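# Remove every other fruitlet from a branch, starting at tip

## Task

Counting along the branch from its tip, break off fruitlets number 1, 3, 5 and onward (every odd one), and get all of them onto the mat beneath; dropping them straight from the branch onto the mat is fine. The even-numbered fruitlets must stay attached. Striking any fruitlet hard or clamping one at full gripper force may count as failure, and nothing may be left relying on the robot to stay where it is when the job ends.

## Robot and tools

Robot: one arm with six revolute joints plus a two-finger parallel gripper, described by an approximate URDF (wxai_follower, from Trossen parts). A camera sits on the wrist. Occasionally a loose object gets a brief outside nudge. Knocking or placing anything off the table is a failure.

Frame: the scene frame has its origin on the table surface right under the arm base, +z up, and +y pointing left when facing along +x. The base itself may sit slightly tilted. end_effector_position (metres) is the point midway between the finger pads, roughly 3-4 cm behind the fingertips; end_effector_quat_wxyz gives orientation, and velocities are in m/s and rad/s. The reported hand position can be off, especially when reaching far. In the gripper's own frame the fingers extend along +x and close along y.

Tool execute_actions takes "actions", a list holding zero or one item, plus an optional boolean "pictures" (images are included unless you pass false).
- Empty list: no motion, just returns the current state.
- Motion item: {"rows": [...], "steps": n}, n from 1 to 15 (defaults to 15). Each control step lasts 1/30 s. Every row is one list of 7 numbers for this single arm: waist, shoulder, elbow, wrist pitch, wrist yaw, wrist roll as absolute target angles in radians (same form as the Joint positions line), followed by the gripper opening. One row is used per step; if rows run out, the final row repeats. Up to 15 rows.
- Wait item: {"steps": n} with no rows, n up to 300; it returns after that many steps since the previous result, and time spent replying counts toward it.
A refused call moves nothing.

Joint ranges (rad): waist -3.054..3.054, shoulder 0.000..3.142, elbow 0.000..2.356, wrist pitch -1.571..1.571, wrist yaw -1.571..1.571, wrist roll -3.142..3.142. Asking for more than 0.010 beyond a range end, and farther out than the joint's last reported angle, gets the call refused. True ends may differ from these by up to 0.010; targets past the true end are clipped, and the result may print "joint sent to its limit" (possibly about a previous, still-running action). No such line does not prove there is room left.

Opening: a number from -1 to 1 (absolute, not an offset). +1 is wide open (pad gap 0.088 m); empty fingers touch near -0.80 and values below that do nothing more. Fully closing from open takes at least about 0.5 s.

Motion limits: each step, a joint's target is clamped to stay within a fixed distance of its measured angle (0.211 rad for waist, shoulder, elbow; 0.213 wrist pitch; 0.267 wrist yaw; 0.228 wrist roll). If the targets would move the gripper over 70 mm from where it is, all are pulled back proportionally. So large moves take several calls. Friction can leave a joint short of its target, worse at long reach, and tiny changes may not move it at all; check Joint positions after each move. Between calls the arm keeps heading to the last row sent, until it nearly stops or a step is HELD.

Result lines: Joint positions / Joint velocities list the six joints in order, then pad gap (m, m/s). "joint command not followed" means a clearance check altered or blocked targets (mounting blocks and posts count as part of the arm). HELD flags steps where your row was not (fully) sent. grip_measured is the measured opening on the command scale; it may have a constant error up to about 1 mm, and when squeezing something hard it reads up to about 3 mm (0.061 on the scale) tighter than reality. To hold an item, command about 0.07 below grip_measured; smaller differences grip more gently. Items thinner than about 3 mm receive proportionally less force. Pad force limit is about 34-49 N, with a brief spike on first contact. grip_effort_n is the motor's reported effort in newtons (negative closes, positive opens), capped near 83 N, with offset and noise; n/a at start. Joint torques and External joint torques are listed in joint order; the external ones estimate outside pushback including friction and held weight, or say "no reading".

Faults: contact torque at a joint's load limit (waist 18.2, shoulder 22.5, elbow 22.4, wrist pitch 5.92, wrist yaw 5.9, wrist roll 5.54 N m, held weight included) triggers a TORQUE FAULT: a 10 s stop and the rest of the call is dropped. Sustained loads heat motors; MOTOR HOT appears from 50 °C, and at 95 °C an OVER-TEMPERATURE FAULT holds the arm, which may go limp and lose power if it does not cool within 30-60 s. Avoid drops, slips, slams, hard hits and strong pushes; for this job, do not strike fruitlets hard or crush them at full grip (command an opening only modestly below grip_measured).

Cameras: cam_high, cam_low, cam_wrist, each 504x504, delivered in that order. Approximate pinhole-plus-radial intrinsics are given per camera. The wrist camera frame is wrist_camera_optical (+z forward, +x image right, +y image down), possibly off by about 24 mm and 5 degrees.

zoom_image: {"camera": one of the three names, "region": [x0, y0, x1, y1]} in image pixels from the top-left, at most 504 by 504; gives a closer look at that camera's latest image.
show_instructions: no arguments; shows the scene's reference images.
read_manual: optional "section" (only "licences"); returns licence text.
finished_scene: {"scene": n}; ends the current scene irreversibly and reports success. The goal must hold without the robot supporting anything. Replying without any tool call ends everything.

Each tool is called after "Emit:" by a JSON object that holds its "op" and its "data".

Reference images:

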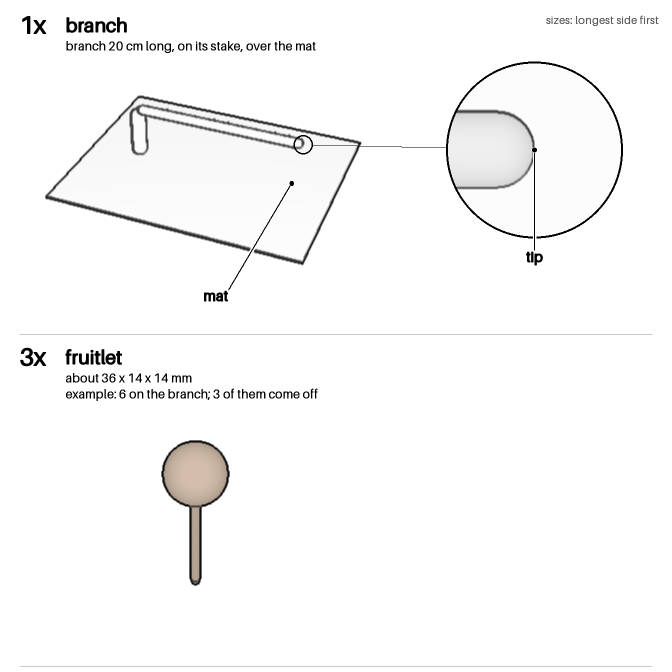

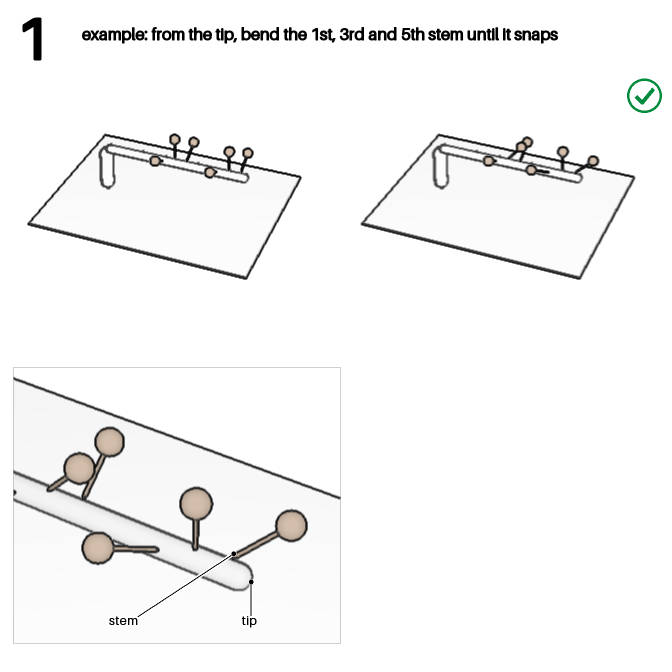

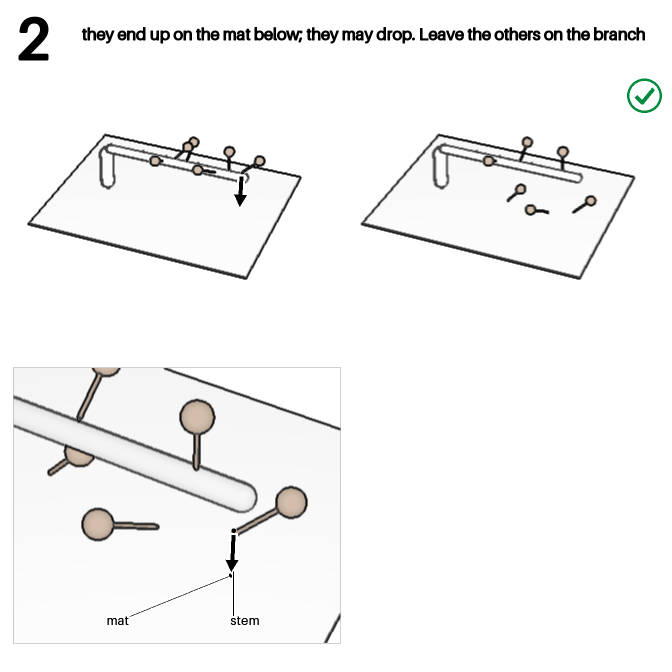

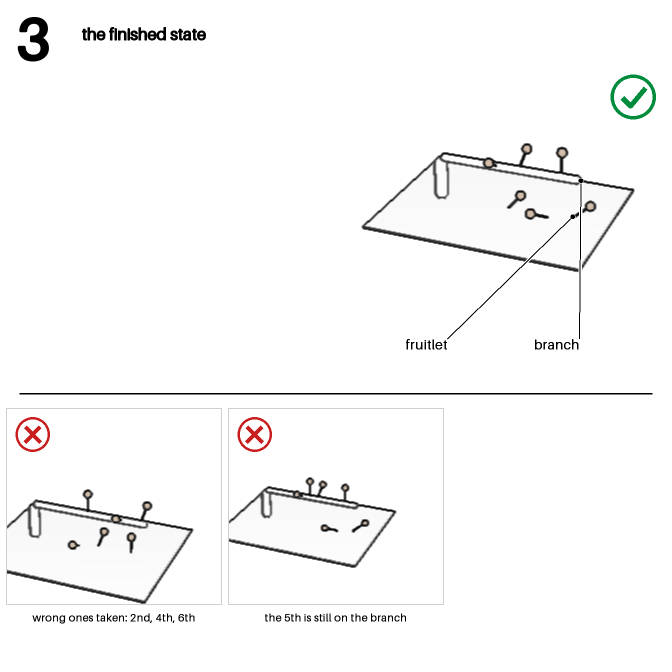

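## Session

Emit:
{"op": "execute_actions", "data": {"actions": []}}

Scene clock: 0.00 s of 4200.00 s.
end_effector_position=(+0.4270, +0.4297, +0.1127) grip_measured=+0.549 grip_effort_n=n/a end_effector_quat_wxyz=(+0.766, -0.012, +0.211, +0.608) end_effector_velocity=(-0.002, -0.000, +0.004) end_effector_angular_velocity=(-0.007, -0.011, +0.022)
Joint positions: [ 0.437  2.267  1.422  1.459 -0.801  0.864  0.066]
Joint velocities: [-0.007 -0.007 -0.002  0.007 -0.022 -0.007 -0.   ]
Joint torques (N m, as the arm reports them, + toward a larger angle): no reading
External joint torques (N m, as the arm's controller estimates them; a push from outside toward a larger angle lowers the number): no reading
Motor temperatures (°C, as the motors report them): [27 25 27 25 26 26]
Heat: hottest waist 27 °C (+0.0 °C/min).

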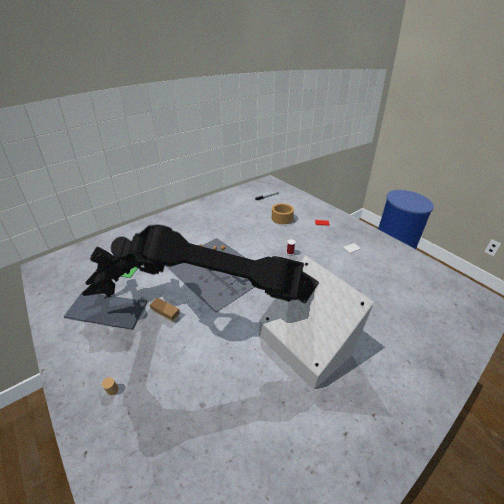

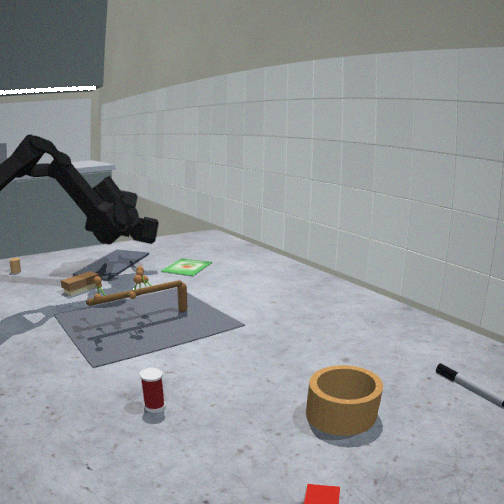

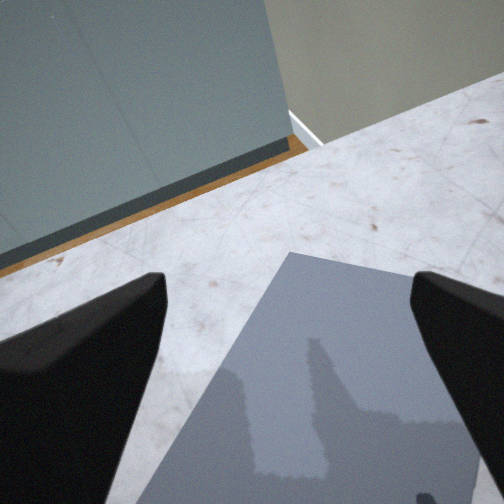

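Emit:
{"op": "zoom_image", "data": {"camera": "cam_low", "region": [50, 250, 250, 370]}}

Emit:
{"op": "zoom_image", "data": {"camera": "cam_high", "region": [140, 210, 300, 330]}}

Region (50, 250, 250, 370) of cam_low's 504x504 image, scaled by 2.520, with more detail than that image has; it fills the top 302 rows of this view, and the rest is white.

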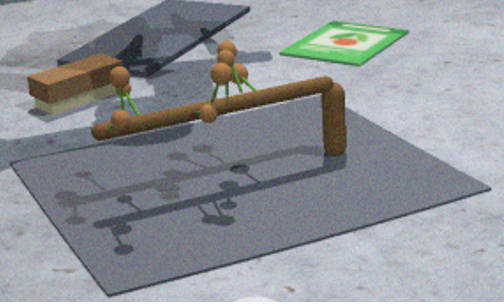

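Region (140, 210, 300, 330) of cam_high's 504x504 image, scaled by 3.150, with more detail than that image has; it fills the top 378 rows of this view, and the rest is white.

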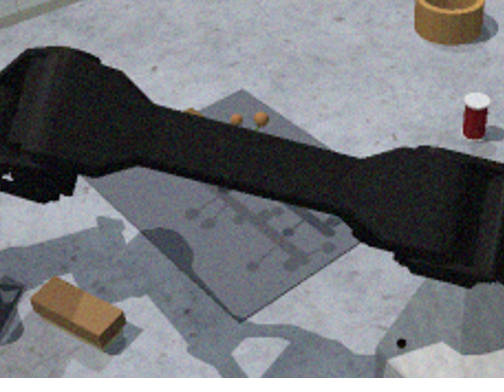

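Emit:
{"op": "execute_actions", "data": {"actions": [{"rows":[[0.437,2.15,1.43,1.2,-0.79,0.7,0.55],[0.437,2.05,1.45,0.9,-0.78,0.55,0.55],[0.437,1.95,1.47,0.6,-0.77,0.45,0.55],[0.437,1.85,1.48,0.3,-0.76,0.35,0.55]],"steps":15}], "pictures": false}}

Emit:
{"op": "execute_actions", "data": {"actions": [{"rows":[[-0.404,1.849,1.48,-1.5,-0.708,0.0,0.55]],"steps":15}], "pictures": false}}

Emit:
{"op": "execute_actions", "data": {"actions": [{"steps":30}]}}

Scene clock: 120.50 s of 4200.00 s.
end_effector_position=(+0.4004, +0.5091, +0.2208) grip_measured=+0.549 grip_effort_n=5.3 end_effector_quat_wxyz=(+0.776, -0.183, +0.150, +0.584) end_effector_velocity=(+0.029, -0.070, -0.087) end_effector_angular_velocity=(-0.636, +0.611, -0.693)
Joint positions: [ 0.437  1.847  1.491  0.744 -0.764  0.376  0.066]
Joint velocities: [-0.007 -0.252  0.051 -1.56   0.007 -0.212  0.   ]
Joint torques (N m, as the arm reports them, + toward a larger angle): [-4.81 -5.67  3.53  0.3   0.42 -0.23]
External joint torques (N m, as the arm's controller estimates them; a push from outside toward a larger angle lowers the number): [ 1.08 -0.36  0.66 -0.35  0.11 -0.25]
Motor temperatures (°C, as the motors report them): [36 36 28 28 26 26]
Heat: hottest waist 36 °C (+2.0 °C/min).
Steps of this call (steps 1 to 90: nothing new was sent; then 117.00 s passed at rest; steps 91 to 105: all 15 steps of this action). Readings (joint positions):
91: [0.437 2.251 1.422 1.410 -0.801 0.827]
92: [0.437 2.228 1.422 1.348 -0.798 0.781]
94: [0.437 2.180 1.425 1.269 -0.790 0.698]
98: [0.437 2.040 1.451 1.111 -0.774 0.532]
105: the state above

Scene clock: 121.00 s of 4200.00 s.
end_effector_position=(+0.5198, +0.2904, +0.3072) grip_measured=+0.549 grip_effort_n=4.4 end_effector_quat_wxyz=(+0.878, -0.311, +0.197, +0.306) end_effector_velocity=(+0.088, -0.505, +0.249) end_effector_angular_velocity=(-0.165, -0.107, -1.312)
Joint positions: [-0.024  1.845  1.488  0.229 -0.716  0.043  0.066]
Joint velocities: [-1.028 -0.007 -0.002 -0.974  0.007 -0.198 -0.   ]
Joint torques (N m, as the arm reports them, + toward a larger angle): [-5.78 -6.27  4.7   0.84  0.4  -0.23]
External joint torques (N m, as the arm's controller estimates them; a push from outside toward a larger angle lowers the number): [ 1.04  0.75 -0.36 -0.32  0.1  -0.26]
Motor temperatures (°C, as the motors report them): [36 36 28 28 26 26]
Heat: hottest waist 36 °C (+2.0 °C/min).
Steps of this call (steps 1 to 15: all 15 steps of this action). Readings (joint positions):
1: [0.429 1.842 1.491 0.708 -0.764 0.344]
2: [0.411 1.842 1.491 0.676 -0.760 0.308]
4: [0.354 1.844 1.490 0.603 -0.744 0.240]
8: [0.215 1.845 1.488 0.470 -0.727 0.125]
15: the state above

Scene clock: 122.00 s of 4200.00 s.
end_effector_position=(+0.3373, +0.0857, +0.2853) grip_measured=+0.549 grip_effort_n=3.0 end_effector_quat_wxyz=(+0.754, +0.103, +0.635, -0.135) end_effector_velocity=(-0.275, +0.097, -0.051) end_effector_angular_velocity=(+0.576, +1.087, -1.045)
Joint positions: [-0.403  1.845  1.487 -1.313 -0.706  0.006  0.066]
Joint velocities: [ 0.002 -0.002 -0.002 -1.619 -0.007 -0.007 -0.   ]
Joint torques (N m, as the arm reports them, + toward a larger angle): [-4.68 -3.76  3.96  0.21 -0.09 -0.24]
External joint torques (N m, as the arm's controller estimates them; a push from outside toward a larger angle lowers the number): [ 0.76  0.58 -0.63 -0.3  -0.07 -0.24]
Motor temperatures (°C, as the motors report them): [36 35 29 28 26 26]
Heat: hottest waist 36 °C (+2.0 °C/min).
Steps of this call (steps 1 to 30: the robot went on to your last target). Readings (joint positions):
1: [-0.058 1.845 1.488 0.195 -0.716 0.037]
2: [-0.093 1.845 1.488 0.161 -0.716 0.033]
4: [-0.162 1.845 1.488 0.092 -0.715 0.026]
8: [-0.303 1.845 1.488 -0.074 -0.712 0.015]
30: the state above

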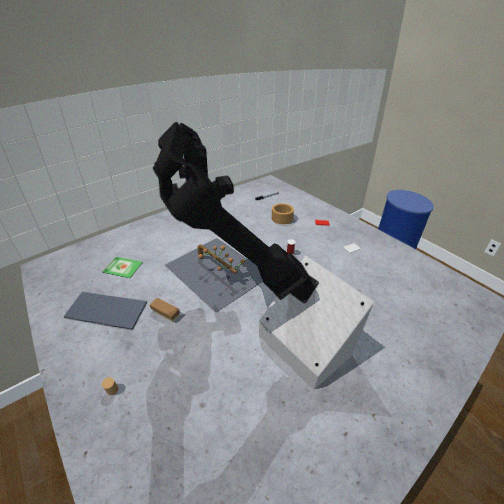

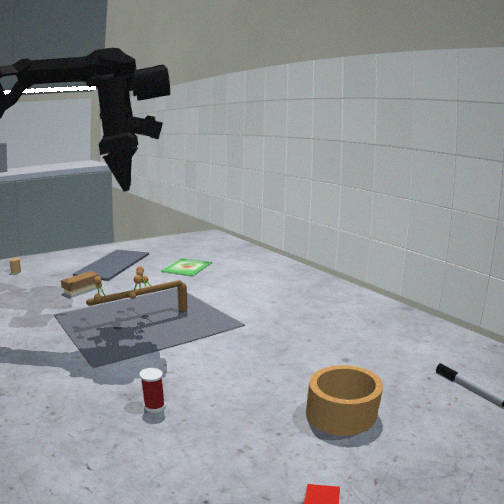

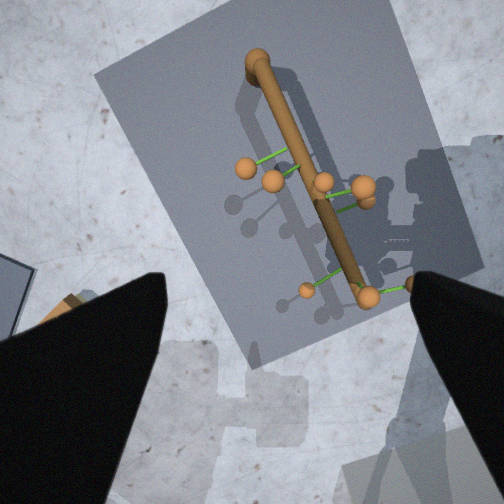

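Emit:
{"op": "execute_actions", "data": {"actions": [{"steps":15}]}}

Emit:
{"op": "zoom_image", "data": {"camera": "cam_wrist", "region": [200, 30, 460, 330]}}

Scene clock: 128.10 s of 4200.00 s.
end_effector_position=(+0.3063, +0.0985, +0.2816) grip_measured=+0.549 grip_effort_n=3.0 end_effector_quat_wxyz=(+0.699, +0.157, +0.677, -0.166) end_effector_velocity=(-0.001, +0.001, +0.000) end_effector_angular_velocity=(+0.009, +0.000, +0.001)
Joint positions: [-0.403  1.845  1.486 -1.498 -0.706  0.006  0.066]
Joint velocities: [-0.002 -0.002 -0.002 -0.007 -0.007 -0.007 -0.   ]
Joint torques (N m, as the arm reports them, + toward a larger angle): [-4.52 -3.63  3.87  0.03 -0.09 -0.24]
External joint torques (N m, as the arm's controller estimates them; a push from outside toward a larger angle lowers the number): [ 0.84  0.34 -0.42 -0.28 -0.09 -0.24]
Motor temperatures (°C, as the motors report them): [36 34 29 27 26 26]
Heat: hottest waist 36 °C (+2.0 °C/min).
Steps of this call (steps 1 to 30: the robot went on to your last target; steps 31 to 90: nothing new was sent; then 3.10 s passed at rest). Readings (joint positions):
1: [-0.403 1.845 1.487 -1.365 -0.706 0.006]
2: [-0.403 1.845 1.486 -1.403 -0.706 0.006]
4: [-0.403 1.845 1.486 -1.446 -0.706 0.006]
8: [-0.403 1.845 1.486 -1.483 -0.706 0.006]
90: the state above
The arm was judged still, so your last target was given up. Only a new action makes it travel on or press farther. Fingers that are still opening or closing keep moving.

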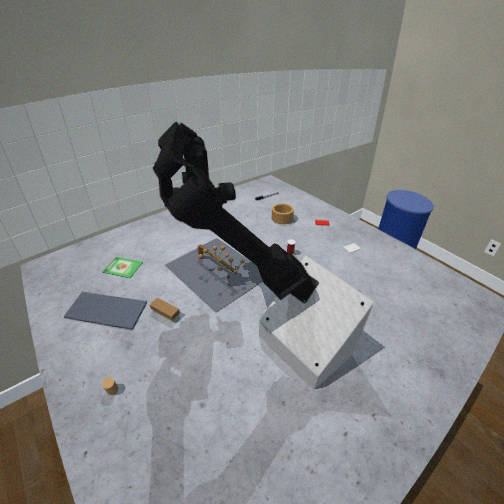

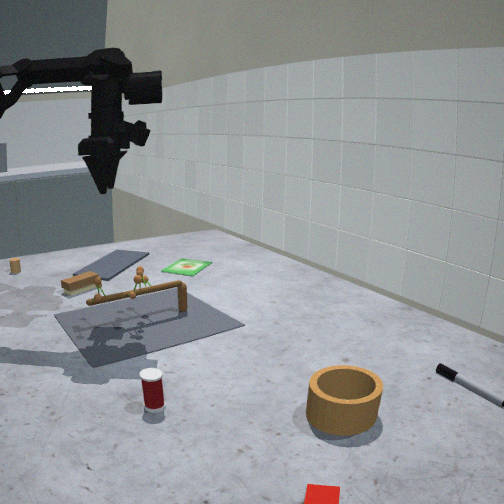

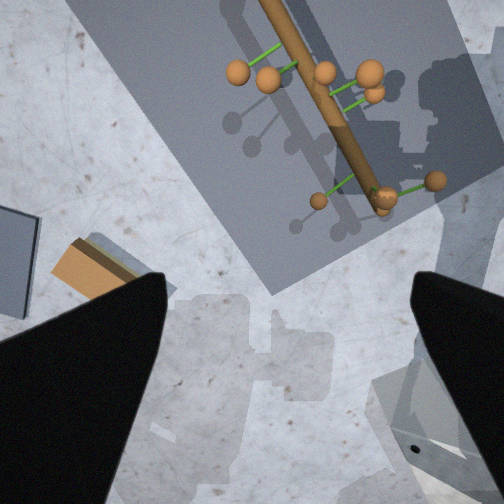

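Region (200, 30, 460, 330) of cam_wrist's 504x504 image, scaled by 1.680, with more detail than that image has; it fills the left 437 columns of this view, and the rest is white.

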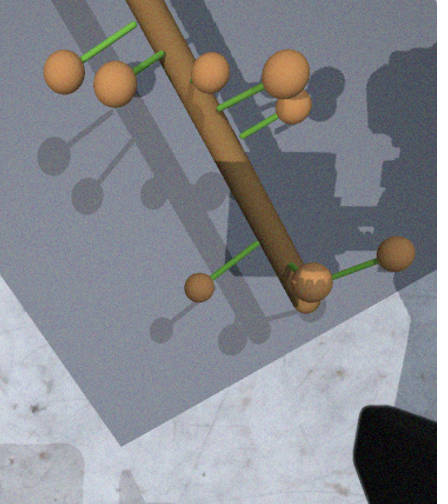

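Emit:
{"op": "execute_actions", "data": {"actions": [{"rows":[[-0.42,1.9,1.43,-1.43,-0.70,0,0.55],[-0.44,1.95,1.38,-1.35,-0.695,0,0.55],[-0.46,2.0,1.33,-1.27,-0.69,0,0.55],[-0.48,2.05,1.28,-1.19,-0.68,0,0.55],[-0.49,2.075,1.257,-1.148,-0.678,0,0.55]],"steps":15}], "pictures": false}}

Emit:
{"op": "execute_actions", "data": {"actions": [{"steps":20}]}}

Scene clock: 183.90 s of 4200.00 s.
end_effector_position=(+0.3022, -0.0074, +0.2132) grip_measured=+0.549 grip_effort_n=3.0 end_effector_quat_wxyz=(+0.679, +0.203, +0.675, -0.206) end_effector_velocity=(+0.006, -0.003, +0.001) end_effector_angular_velocity=(-0.010, -0.029, +0.014)
Joint positions: [-0.488  2.068  1.267 -1.157 -0.678  0.005  0.066]
Joint velocities: [-0.002 -0.002 -0.002  0.037 -0.007  0.007  0.   ]
Joint torques (N m, as the arm reports them, + toward a larger angle): [-4.77 -4.42  3.73  0.22 -0.05 -0.22]
External joint torques (N m, as the arm's controller estimates them; a push from outside toward a larger angle lowers the number): [ 0.84  0.54 -0.53 -0.03 -0.04 -0.22]
Motor temperatures (°C, as the motors report them): [35 30 29 26 26 26]
Heat: hottest waist 35 °C (-1.0 °C/min).
Steps of this call (steps 1 to 90: nothing new was sent; then 52.30 s passed at rest; steps 91 to 105: all 15 steps of this action). Readings (joint positions):
91: [-0.404 1.851 1.478 -1.486 -0.706 0.006]
92: [-0.408 1.861 1.461 -1.455 -0.707 0.005]
94: [-0.427 1.902 1.416 -1.364 -0.706 0.005]
98: [-0.474 2.029 1.308 -1.217 -0.683 0.005]
105: the state above

Scene clock: 184.57 s of 4200.00 s.
end_effector_position=(+0.3025, -0.0081, +0.2128) grip_measured=+0.549 grip_effort_n=3.0 end_effector_quat_wxyz=(+0.680, +0.202, +0.674, -0.205) end_effector_velocity=(-0.003, +0.003, +0.001) end_effector_angular_velocity=(+0.016, +0.009, -0.008)
Joint positions: [-0.488  2.068  1.265 -1.15  -0.678  0.005  0.066]
Joint velocities: [-0.002 -0.002 -0.002 -0.022 -0.007 -0.007 -0.   ]
Joint torques (N m, as the arm reports them, + toward a larger angle): [-4.82 -4.31  3.77  0.27 -0.02 -0.22]
External joint torques (N m, as the arm's controller estimates them; a push from outside toward a larger angle lowers the number): [ 0.73  0.7  -0.58  0.03 -0.02 -0.22]
Motor temperatures (°C, as the motors report them): [35 30 29 26 26 26]
Heat: hottest waist 35 °C (-1.0 °C/min).
Steps of this call (steps 1 to 15: the robot went on to your last target; steps 16 to 20: nothing new was sent). Readings (joint positions):
1: [-0.488 2.068 1.267 -1.156 -0.678 0.005]
2: [-0.488 2.068 1.266 -1.154 -0.678 0.005]
4: [-0.488 2.068 1.265 -1.153 -0.678 0.005]
8: [-0.488 2.068 1.265 -1.151 -0.678 0.005]
20: the state above
The arm was judged still, so your last target was given up. Only a new action makes it travel on or press farther. Fingers that are still opening or closing keep moving.

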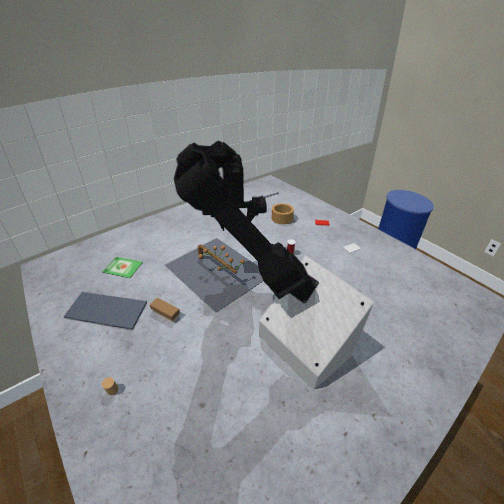

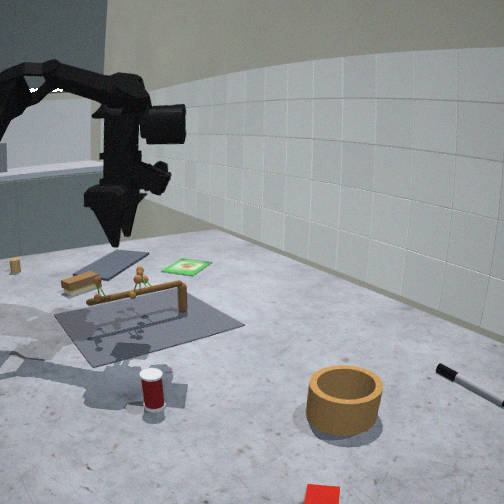

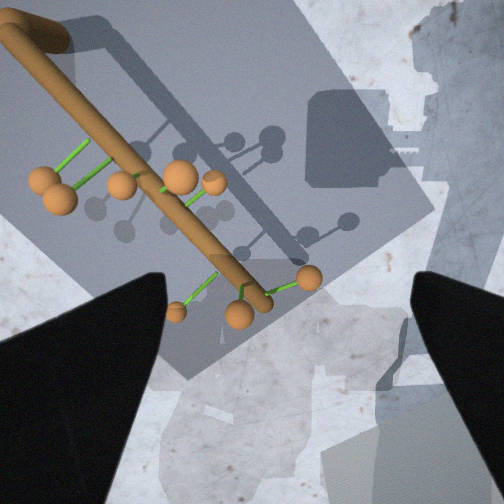

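Emit:
{"op": "execute_actions", "data": {"actions": [{"rows":[[-0.48,2.06,1.22,-1.11,-0.68,0.2,0.3],[-0.47,2.055,1.16,-1.05,-0.685,0.4,0.1],[-0.46,2.045,1.11,-1.0,-0.69,0.6,-0.1],[-0.45,2.04,1.06,-0.95,-0.693,0.75,-0.3],[-0.44,2.035,1.02,-0.92,-0.696,0.88,-0.5],[-0.435,2.029,1.0,-0.895,-0.698,0.95,-0.62]],"steps":15}], "pictures": false}}

Emit:
{"op": "execute_actions", "data": {"actions": [{"steps":25}]}}

Scene clock: 288.43 s of 4200.00 s.
end_effector_position=(+0.2708, -0.0138, +0.1620) grip_measured=-0.592 grip_effort_n=-16.5 end_effector_quat_wxyz=(+0.547, +0.446, +0.548, -0.449) end_effector_velocity=(-0.000, -0.000, -0.001) end_effector_angular_velocity=(-0.012, -0.036, -1.023)
Joint positions: [-0.437  2.039  1.013 -0.903 -0.694  0.844  0.01 ]
Joint velocities: [-0.002 -0.027 -0.037  0.051 -0.007  1.048 -0.013]
Joint torques (N m, as the arm reports them, + toward a larger angle): [-4.06 -5.54  3.22  0.27 -0.08  0.23]
External joint torques (N m, as the arm's controller estimates them; a push from outside toward a larger angle lowers the number): [ 0.98 -1.   -0.74  0.02 -0.12  0.19]
Motor temperatures (°C, as the motors report them): [36 30 29 26 26 26]
Heat: hottest waist 36 °C (+1.0 °C/min).
Steps of this call (steps 1 to 90: nothing new was sent; then 100.37 s passed at rest; steps 91 to 105: all 15 steps of this action). Readings (joint positions):
91: [-0.487 2.068 1.258 -1.139 -0.678 0.047]
92: [-0.486 2.065 1.241 -1.113 -0.679 0.106]
94: [-0.478 2.055 1.178 -1.048 -0.684 0.224]
98: [-0.445 2.049 1.049 -0.948 -0.689 0.461]
105: the state above

Scene clock: 289.27 s of 4200.00 s.
end_effector_position=(+0.2702, -0.0142, +0.1613) grip_measured=-0.617 grip_effort_n=-16.5 end_effector_quat_wxyz=(+0.525, +0.472, +0.525, -0.475) end_effector_velocity=(-0.005, +0.001, +0.001) end_effector_angular_velocity=(+0.002, +0.017, -0.023)
Joint positions: [-0.437  2.039  1.009 -0.897 -0.694  0.943  0.009]
Joint velocities: [-0.002 -0.002 -0.002 -0.022  0.007  0.007 -0.   ]
Joint torques (N m, as the arm reports them, + toward a larger angle): [-4.02 -5.69  3.3   0.25 -0.08  0.21]
External joint torques (N m, as the arm's controller estimates them; a push from outside toward a larger angle lowers the number): [ 1.01 -1.   -0.7   0.02 -0.13  0.21]
Motor temperatures (°C, as the motors report them): [36 30 29 26 26 26]
Heat: hottest waist 36 °C (+1.0 °C/min).
Steps of this call (steps 1 to 25: the robot went on to your last target). Readings (joint positions):
1: [-0.437 2.039 1.012 -0.901 -0.694 0.871]
2: [-0.437 2.039 1.011 -0.900 -0.694 0.891]
4: [-0.437 2.039 1.010 -0.899 -0.694 0.916]
8: [-0.437 2.039 1.009 -0.898 -0.694 0.936]
25: the state above

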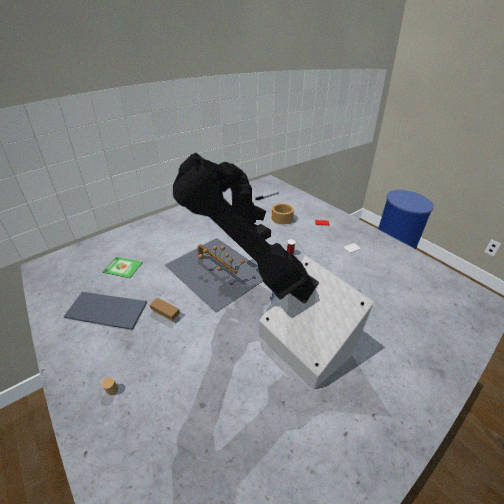

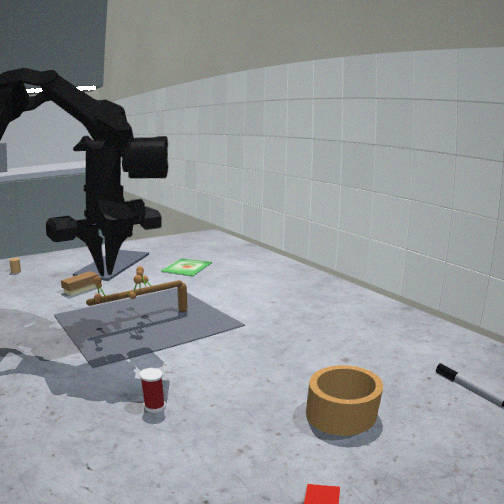

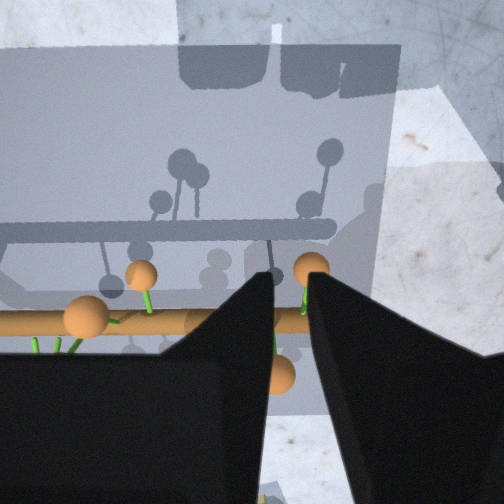

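Emit:
{"op": "zoom_image", "data": {"camera": "cam_low", "region": [70, 240, 200, 320]}}

Emit:
{"op": "zoom_image", "data": {"camera": "cam_wrist", "region": [220, 220, 380, 400]}}

Region (70, 240, 200, 320) of cam_low's 504x504 image, scaled by 3.877, with more detail than that image has; it fills the top 310 rows of this view, and the rest is white.

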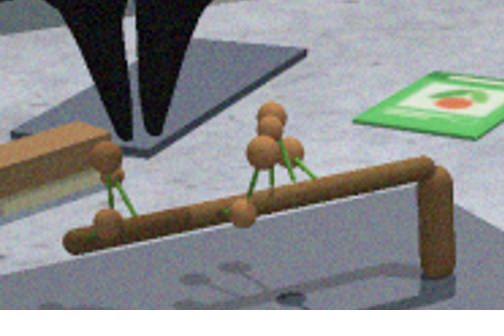

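Region (220, 220, 380, 400) of cam_wrist's 504x504 image, scaled by 2.800, with more detail than that image has.

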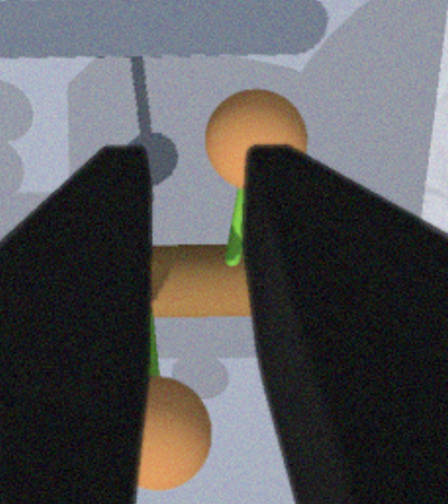

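Emit:
{"op": "execute_actions", "data": {"actions": [{"rows":[[-0.425,2.033,0.99,-0.87,-0.699,0.96,-0.62],[-0.41,2.027,0.965,-0.84,-0.704,0.975,-0.62],[-0.395,2.021,0.94,-0.815,-0.709,0.99,-0.62],[-0.385,2.015,0.915,-0.79,-0.714,1.005,-0.62],[-0.375,2.009,0.895,-0.765,-0.719,1.02,-0.62],[-0.365,2.004,0.88,-0.745,-0.722,1.035,-0.62],[-0.36,2.0,0.869,-0.733,-0.725,1.043,-0.62]],"steps":15}], "pictures": false}}

Emit:
{"op": "execute_actions", "data": {"actions": [{"steps":15}]}}

Scene clock: 337.23 s of 4200.00 s.
end_effector_position=(+0.2569, -0.0046, +0.1318) grip_measured=-0.617 grip_effort_n=-16.5 end_effector_quat_wxyz=(+0.524, +0.474, +0.525, -0.475) end_effector_velocity=(+0.003, +0.004, +0.001) end_effector_angular_velocity=(+0.007, -0.036, +0.007)
Joint positions: [-0.364  2.01   0.88  -0.739 -0.721  1.034  0.009]
Joint velocities: [ 0.002 -0.027 -0.022  0.037 -0.022  0.022 -0.   ]
Joint torques (N m, as the arm reports them, + toward a larger angle): [-3.81 -5.39  2.85  0.24 -0.06  0.2 ]
External joint torques (N m, as the arm's controller estimates them; a push from outside toward a larger angle lowers the number): [ 1.03 -1.01 -0.74  0.   -0.11  0.2 ]
Motor temperatures (°C, as the motors report them): [35 31 29 26 26 26]
Heat: hottest waist 35 °C (-1.0 °C/min).
Steps of this call (steps 1 to 15: the robot went on to your last target; steps 16 to 90: nothing new was sent; then 44.47 s passed at rest; steps 91 to 105: all 15 steps of this action). Readings (joint positions):
91: [-0.437 2.039 1.006 -0.891 -0.695 0.946]
92: [-0.433 2.037 0.999 -0.876 -0.696 0.952]
94: [-0.418 2.032 0.973 -0.840 -0.702 0.971]
98: [-0.377 2.019 0.905 -0.773 -0.715 1.014]
105: the state above

Scene clock: 337.73 s of 4200.00 s.
end_effector_position=(+0.2566, -0.0044, +0.1314) grip_measured=-0.617 grip_effort_n=-16.5 end_effector_quat_wxyz=(+0.524, +0.474, +0.525, -0.475) end_effector_velocity=(+0.001, +0.000, +0.001) end_effector_angular_velocity=(+0.004, -0.010, +0.010)
Joint positions: [-0.363  2.009  0.877 -0.735 -0.721  1.037  0.009]
Joint velocities: [-0.002 -0.002 -0.002  0.007 -0.007 -0.007 -0.   ]
Joint torques (N m, as the arm reports them, + toward a larger angle): [-3.81 -5.44  2.95  0.25 -0.08  0.21]
External joint torques (N m, as the arm's controller estimates them; a push from outside toward a larger angle lowers the number): [ 1.04 -1.01 -0.7   0.   -0.13  0.21]
Motor temperatures (°C, as the motors report them): [35 31 29 26 26 26]
Heat: hottest waist 35 °C (-1.0 °C/min).
Steps of this call (steps 1 to 15: the robot went on to your last target). Readings (joint positions):
1: [-0.364 2.010 0.879 -0.738 -0.721 1.035]
2: [-0.364 2.010 0.878 -0.737 -0.721 1.035]
4: [-0.363 2.009 0.878 -0.737 -0.721 1.036]
8: [-0.363 2.009 0.877 -0.736 -0.721 1.037]
15: the state above
The arm was judged still, so your last target was given up. Only a new action makes it travel on or press farther. Fingers that are still opening or closing keep moving.

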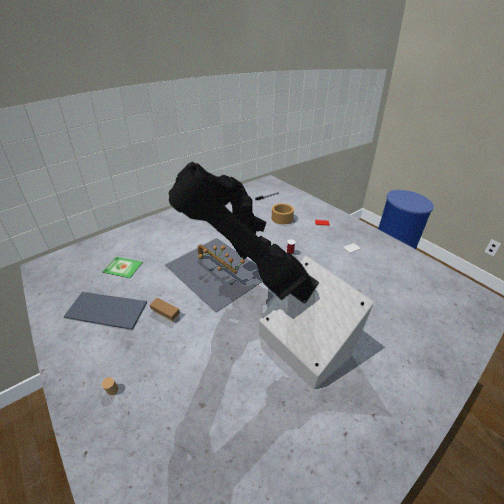

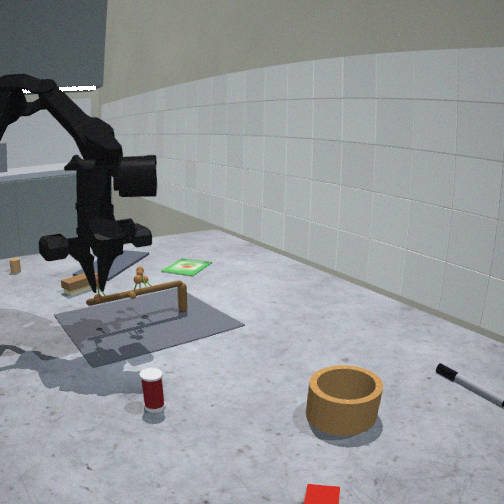

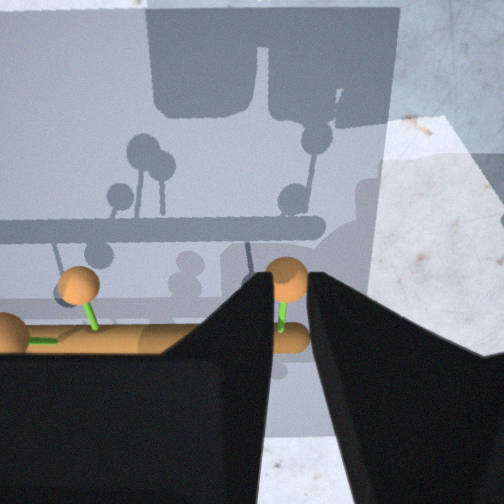

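Emit:
{"op": "execute_actions", "data": {"actions": [{"rows":[[-0.355,2.02,0.868,-0.72,-0.724,1.047,-0.62],[-0.348,2.024,0.862,-0.705,-0.726,1.056,-0.62],[-0.341,2.028,0.857,-0.69,-0.728,1.065,-0.62],[-0.335,2.032,0.852,-0.675,-0.73,1.074,-0.62],[-0.328,2.036,0.847,-0.66,-0.732,1.083,-0.62],[-0.322,2.04,0.842,-0.646,-0.734,1.091,-0.62],[-0.315,2.044,0.836,-0.632,-0.736,1.1,-0.62]],"steps":15}]}}

Scene clock: 365.20 s of 4200.00 s.
end_effector_position=(+0.2576, -0.0047, +0.1141) grip_measured=-0.617 grip_effort_n=-16.0 end_effector_quat_wxyz=(+0.526, +0.473, +0.525, -0.474) end_effector_velocity=(+0.002, +0.002, -0.001) end_effector_angular_velocity=(+0.016, -0.018, +0.006)
Joint positions: [-0.319  2.034  0.844 -0.637 -0.732  1.092  0.009]
Joint velocities: [ 0.002 -0.002 -0.007  0.022 -0.022  0.007 -0.   ]
Joint torques (N m, as the arm reports them, + toward a larger angle): [-3.8  -3.44  2.67  0.24 -0.09  0.21]
External joint torques (N m, as the arm's controller estimates them; a push from outside toward a larger angle lowers the number): [ 1.07  1.02 -0.61  0.03 -0.14  0.21]
Motor temperatures (°C, as the motors report them): [34 31 29 26 26 26]
Heat: hottest waist 34 °C (-1.0 °C/min).
Steps of this call (steps 1 to 90: nothing new was sent; then 23.97 s passed at rest; steps 91 to 105: all 15 steps of this action). Readings (joint positions):
91: [-0.363 2.009 0.876 -0.733 -0.721 1.038]
92: [-0.361 2.009 0.875 -0.726 -0.721 1.041]
94: [-0.353 2.011 0.870 -0.706 -0.724 1.051]
98: [-0.329 2.026 0.854 -0.659 -0.729 1.079]
105: the state above

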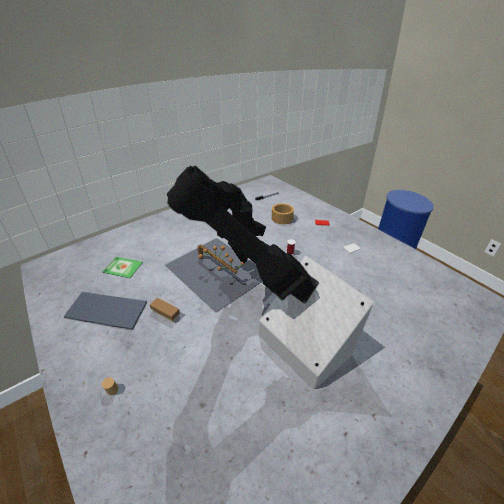

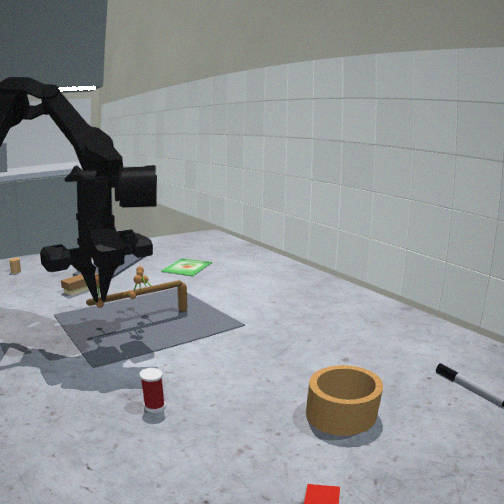

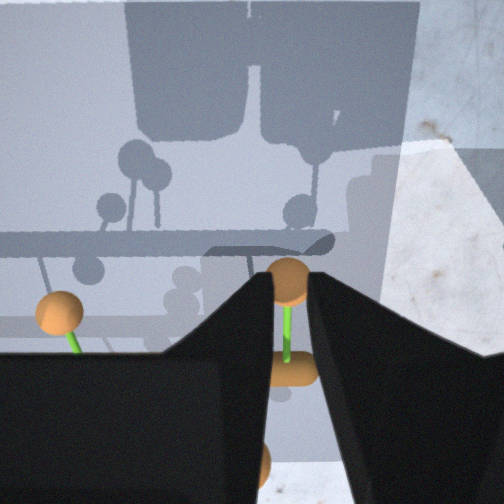

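Emit:
{"op": "zoom_image", "data": {"camera": "cam_low", "region": [70, 260, 170, 320]}}

Region (70, 260, 170, 320) of cam_low's 504x504 image, scaled by 5.040, with more detail than that image has; it fills the top 302 rows of this view, and the rest is white.

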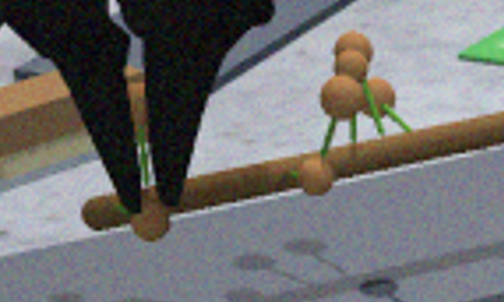

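Emit:
{"op": "execute_actions", "data": {"actions": [{"rows":[[-0.312,2.046,0.834,-0.625,-0.737,1.103,-0.62],[-0.308,2.049,0.831,-0.617,-0.738,1.108,-0.62],[-0.304,2.051,0.828,-0.609,-0.739,1.113,-0.62],[-0.300,2.054,0.825,-0.600,-0.74,1.118,-0.62],[-0.296,2.056,0.822,-0.592,-0.741,1.123,-0.62],[-0.292,2.058,0.819,-0.584,-0.742,1.128,-0.62],[-0.288,2.061,0.816,-0.575,-0.742,1.133,-0.62],[-0.284,2.063,0.813,-0.566,-0.743,1.138,-0.62],[-0.280,2.065,0.810,-0.557,-0.744,1.143,-0.62],[-0.276,2.067,0.807,-0.548,-0.745,1.148,-0.62],[-0.272,2.070,0.804,-0.539,-0.746,1.153,-0.62],[-0.268,2.072,0.802,-0.531,-0.746,1.157,-0.62]],"steps":15}]}}

Scene clock: 380.90 s of 4200.00 s.
end_effector_position=(+0.2563, -0.0039, +0.0965) grip_measured=-0.617 grip_effort_n=-16.5 end_effector_quat_wxyz=(+0.526, +0.471, +0.526, -0.474) end_effector_velocity=(-0.007, +0.002, -0.016) end_effector_angular_velocity=(+0.005, +0.021, -0.002)
Joint positions: [-0.273  2.06   0.811 -0.542 -0.742  1.146  0.009]
Joint velocities: [ 0.042  0.022 -0.037  0.066 -0.007  0.037 -0.   ]
Joint torques (N m, as the arm reports them, + toward a larger angle): [-4.01 -3.52  2.6   0.25 -0.08  0.21]
External joint torques (N m, as the arm's controller estimates them; a push from outside toward a larger angle lowers the number): [ 1.05  1.13 -0.53  0.01 -0.14  0.21]
Motor temperatures (°C, as the motors report them): [34 30 29 26 26 26]
Heat: hottest waist 34 °C (-1.0 °C/min).
Steps of this call (steps 1 to 15: the robot went on to your last target; steps 16 to 90: nothing new was sent; then 12.20 s passed at rest; steps 91 to 105: all 15 steps of this action). Readings (joint positions):
91: [-0.318 2.034 0.843 -0.632 -0.732 1.095]
92: [-0.317 2.035 0.842 -0.629 -0.733 1.096]
94: [-0.312 2.038 0.839 -0.618 -0.734 1.103]
98: [-0.298 2.047 0.828 -0.590 -0.737 1.119]
105: the state above

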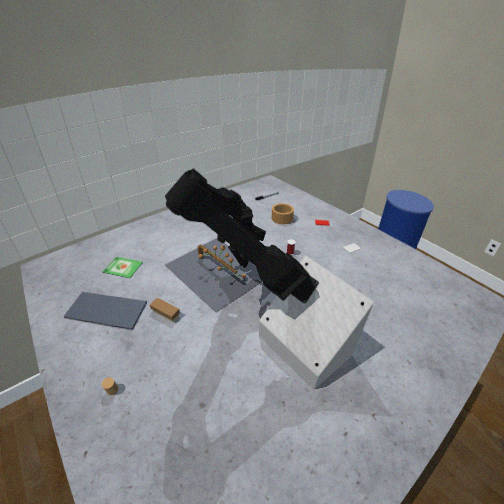

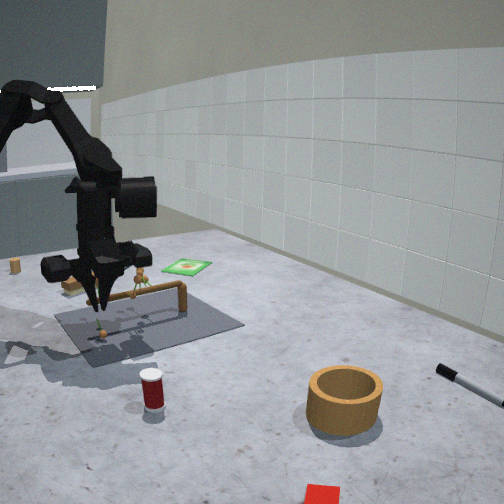

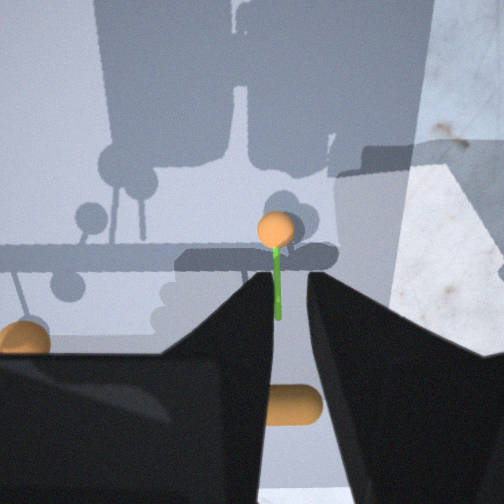

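Emit:
{"op": "execute_actions", "data": {"actions": [{"rows":[[-0.29,2.045,0.82,-0.58,-0.74,1.14,-0.62],[-0.31,2.03,0.835,-0.63,-0.735,1.11,-0.62],[-0.335,2.015,0.855,-0.68,-0.73,1.08,-0.62],[-0.36,2.0,0.875,-0.735,-0.722,1.045,-0.62],[-0.385,1.985,0.895,-0.79,-0.715,1.01,-0.62],[-0.40,1.97,0.91,-0.835,-0.712,1.0,-0.62],[-0.40,1.96,0.915,-0.85,-0.714,1.0,-0.62],[-0.385,1.945,0.92,-0.855,-0.718,1.02,-0.62],[-0.36,1.93,0.925,-0.858,-0.723,1.05,-0.62],[-0.335,1.91,0.932,-0.86,-0.728,1.085,-0.62],[-0.31,1.89,0.94,-0.861,-0.734,1.12,-0.62],[-0.28,1.87,0.948,-0.863,-0.74,1.155,-0.62],[-0.255,1.85,0.955,-0.864,-0.746,1.19,-0.62],[-0.23,1.835,0.962,-0.865,-0.752,1.22,-0.62],[-0.211,1.822,0.968,-0.866,-0.758,1.238,-0.62]],"steps":15}], "pictures": false}}

Emit:
{"op": "execute_actions", "data": {"actions": [{"steps":20}]}}

Scene clock: 402.10 s of 4200.00 s.
end_effector_position=(+0.2712, +0.0425, +0.1497) grip_measured=-0.617 grip_effort_n=-16.5 end_effector_quat_wxyz=(+0.524, +0.475, +0.521, -0.478) end_effector_velocity=(+0.078, +0.255, -0.005) end_effector_angular_velocity=(+0.031, -0.010, +0.233)
Joint positions: [-0.274  1.876  0.941 -0.852 -0.74   1.164  0.009]
Joint velocities: [ 0.701 -0.501  0.222 -0.095 -0.183  0.696 -0.   ]
Joint torques (N m, as the arm reports them, + toward a larger angle): [-4.04 -5.1   4.64 -0.07 -0.05  0.24]
External joint torques (N m, as the arm's controller estimates them; a push from outside toward a larger angle lowers the number): [ 1.08 -0.95  0.96 -0.29 -0.13  0.23]
Motor temperatures (°C, as the motors report them): [34 30 29 26 26 26]
Heat: hottest waist 34 °C (-1.0 °C/min).
Steps of this call (steps 1 to 15: the robot went on to your last target; steps 16 to 90: nothing new was sent; then 17.70 s passed at rest; steps 91 to 105: all 15 steps of this action). Readings (joint positions):
91: [-0.272 2.062 0.809 -0.539 -0.743 1.151]
92: [-0.277 2.060 0.813 -0.562 -0.743 1.146]
94: [-0.303 2.048 0.827 -0.632 -0.738 1.111]
98: [-0.375 1.994 0.882 -0.777 -0.722 1.042]
105: the state above

Scene clock: 402.77 s of 4200.00 s.
end_effector_position=(+0.2770, +0.0652, +0.1499) grip_measured=-0.617 grip_effort_n=-16.5 end_effector_quat_wxyz=(+0.526, +0.473, +0.525, -0.474) end_effector_velocity=(-0.005, +0.003, -0.000) end_effector_angular_velocity=(+0.026, +0.012, +0.002)
Joint positions: [-0.214  1.831  0.962 -0.864 -0.755  1.231  0.009]
Joint velocities: [-0.002 -0.002 -0.007 -0.022 -0.022 -0.022 -0.   ]
Joint torques (N m, as the arm reports them, + toward a larger angle): [-3.9  -5.32  4.62 -0.04 -0.08  0.23]
External joint torques (N m, as the arm's controller estimates them; a push from outside toward a larger angle lowers the number): [ 1.01 -1.01  0.88 -0.26 -0.13  0.23]
Motor temperatures (°C, as the motors report them): [34 30 29 26 26 26]
Heat: hottest waist 34 °C (-1.0 °C/min).
Steps of this call (steps 1 to 20: the robot went on to your last target). Readings (joint positions):
1: [-0.253 1.862 0.948 -0.855 -0.746 1.182]
2: [-0.237 1.850 0.954 -0.857 -0.750 1.196]
4: [-0.221 1.836 0.961 -0.859 -0.754 1.212]
8: [-0.216 1.832 0.962 -0.863 -0.754 1.227]
20: the state above

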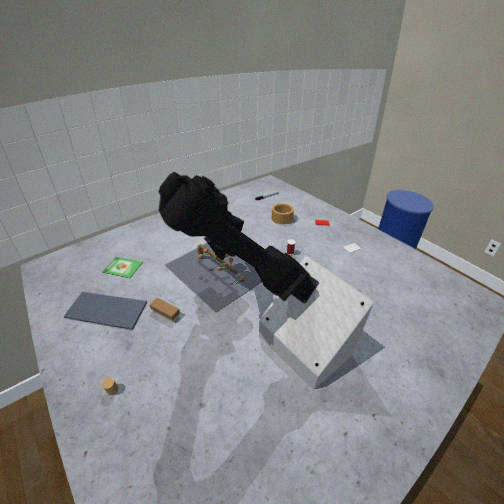

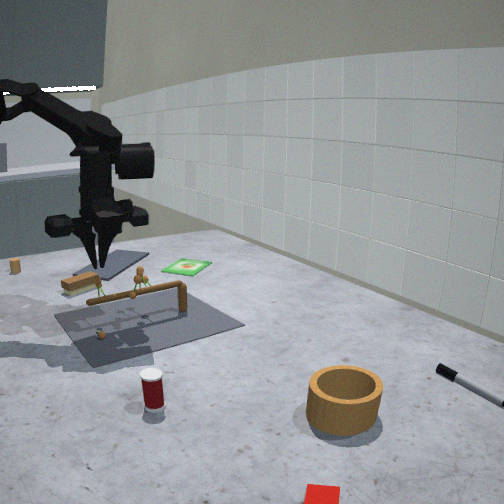

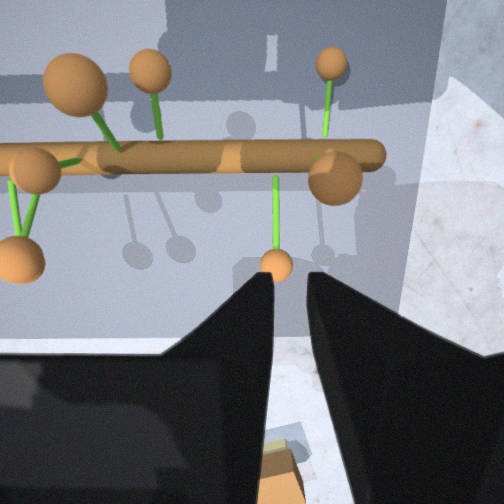

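Emit:
{"op": "zoom_image", "data": {"camera": "cam_wrist", "region": [200, 30, 420, 310]}}

Emit:
{"op": "zoom_image", "data": {"camera": "cam_low", "region": [60, 250, 200, 350]}}

Region (200, 30, 420, 310) of cam_wrist's 504x504 image, scaled by 1.800, with more detail than that image has; it fills the left 396 columns of this view, and the rest is white.

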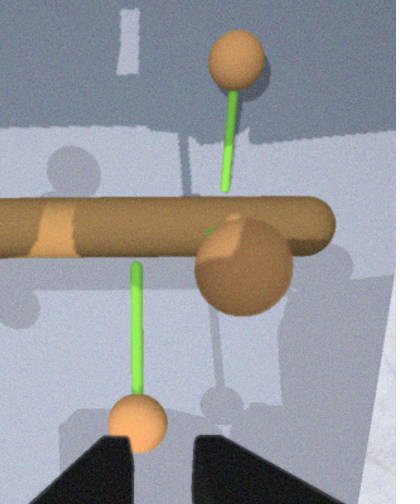

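Region (60, 250, 200, 350) of cam_low's 504x504 image, scaled by 3.600, with more detail than that image has; it fills the top 360 rows of this view, and the rest is white.

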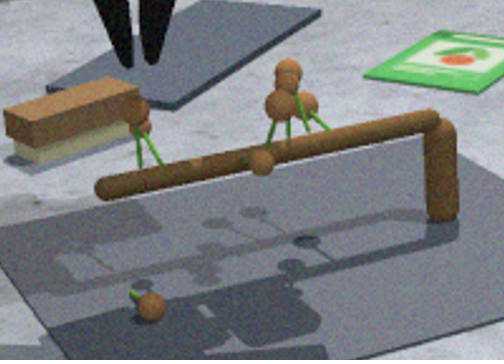

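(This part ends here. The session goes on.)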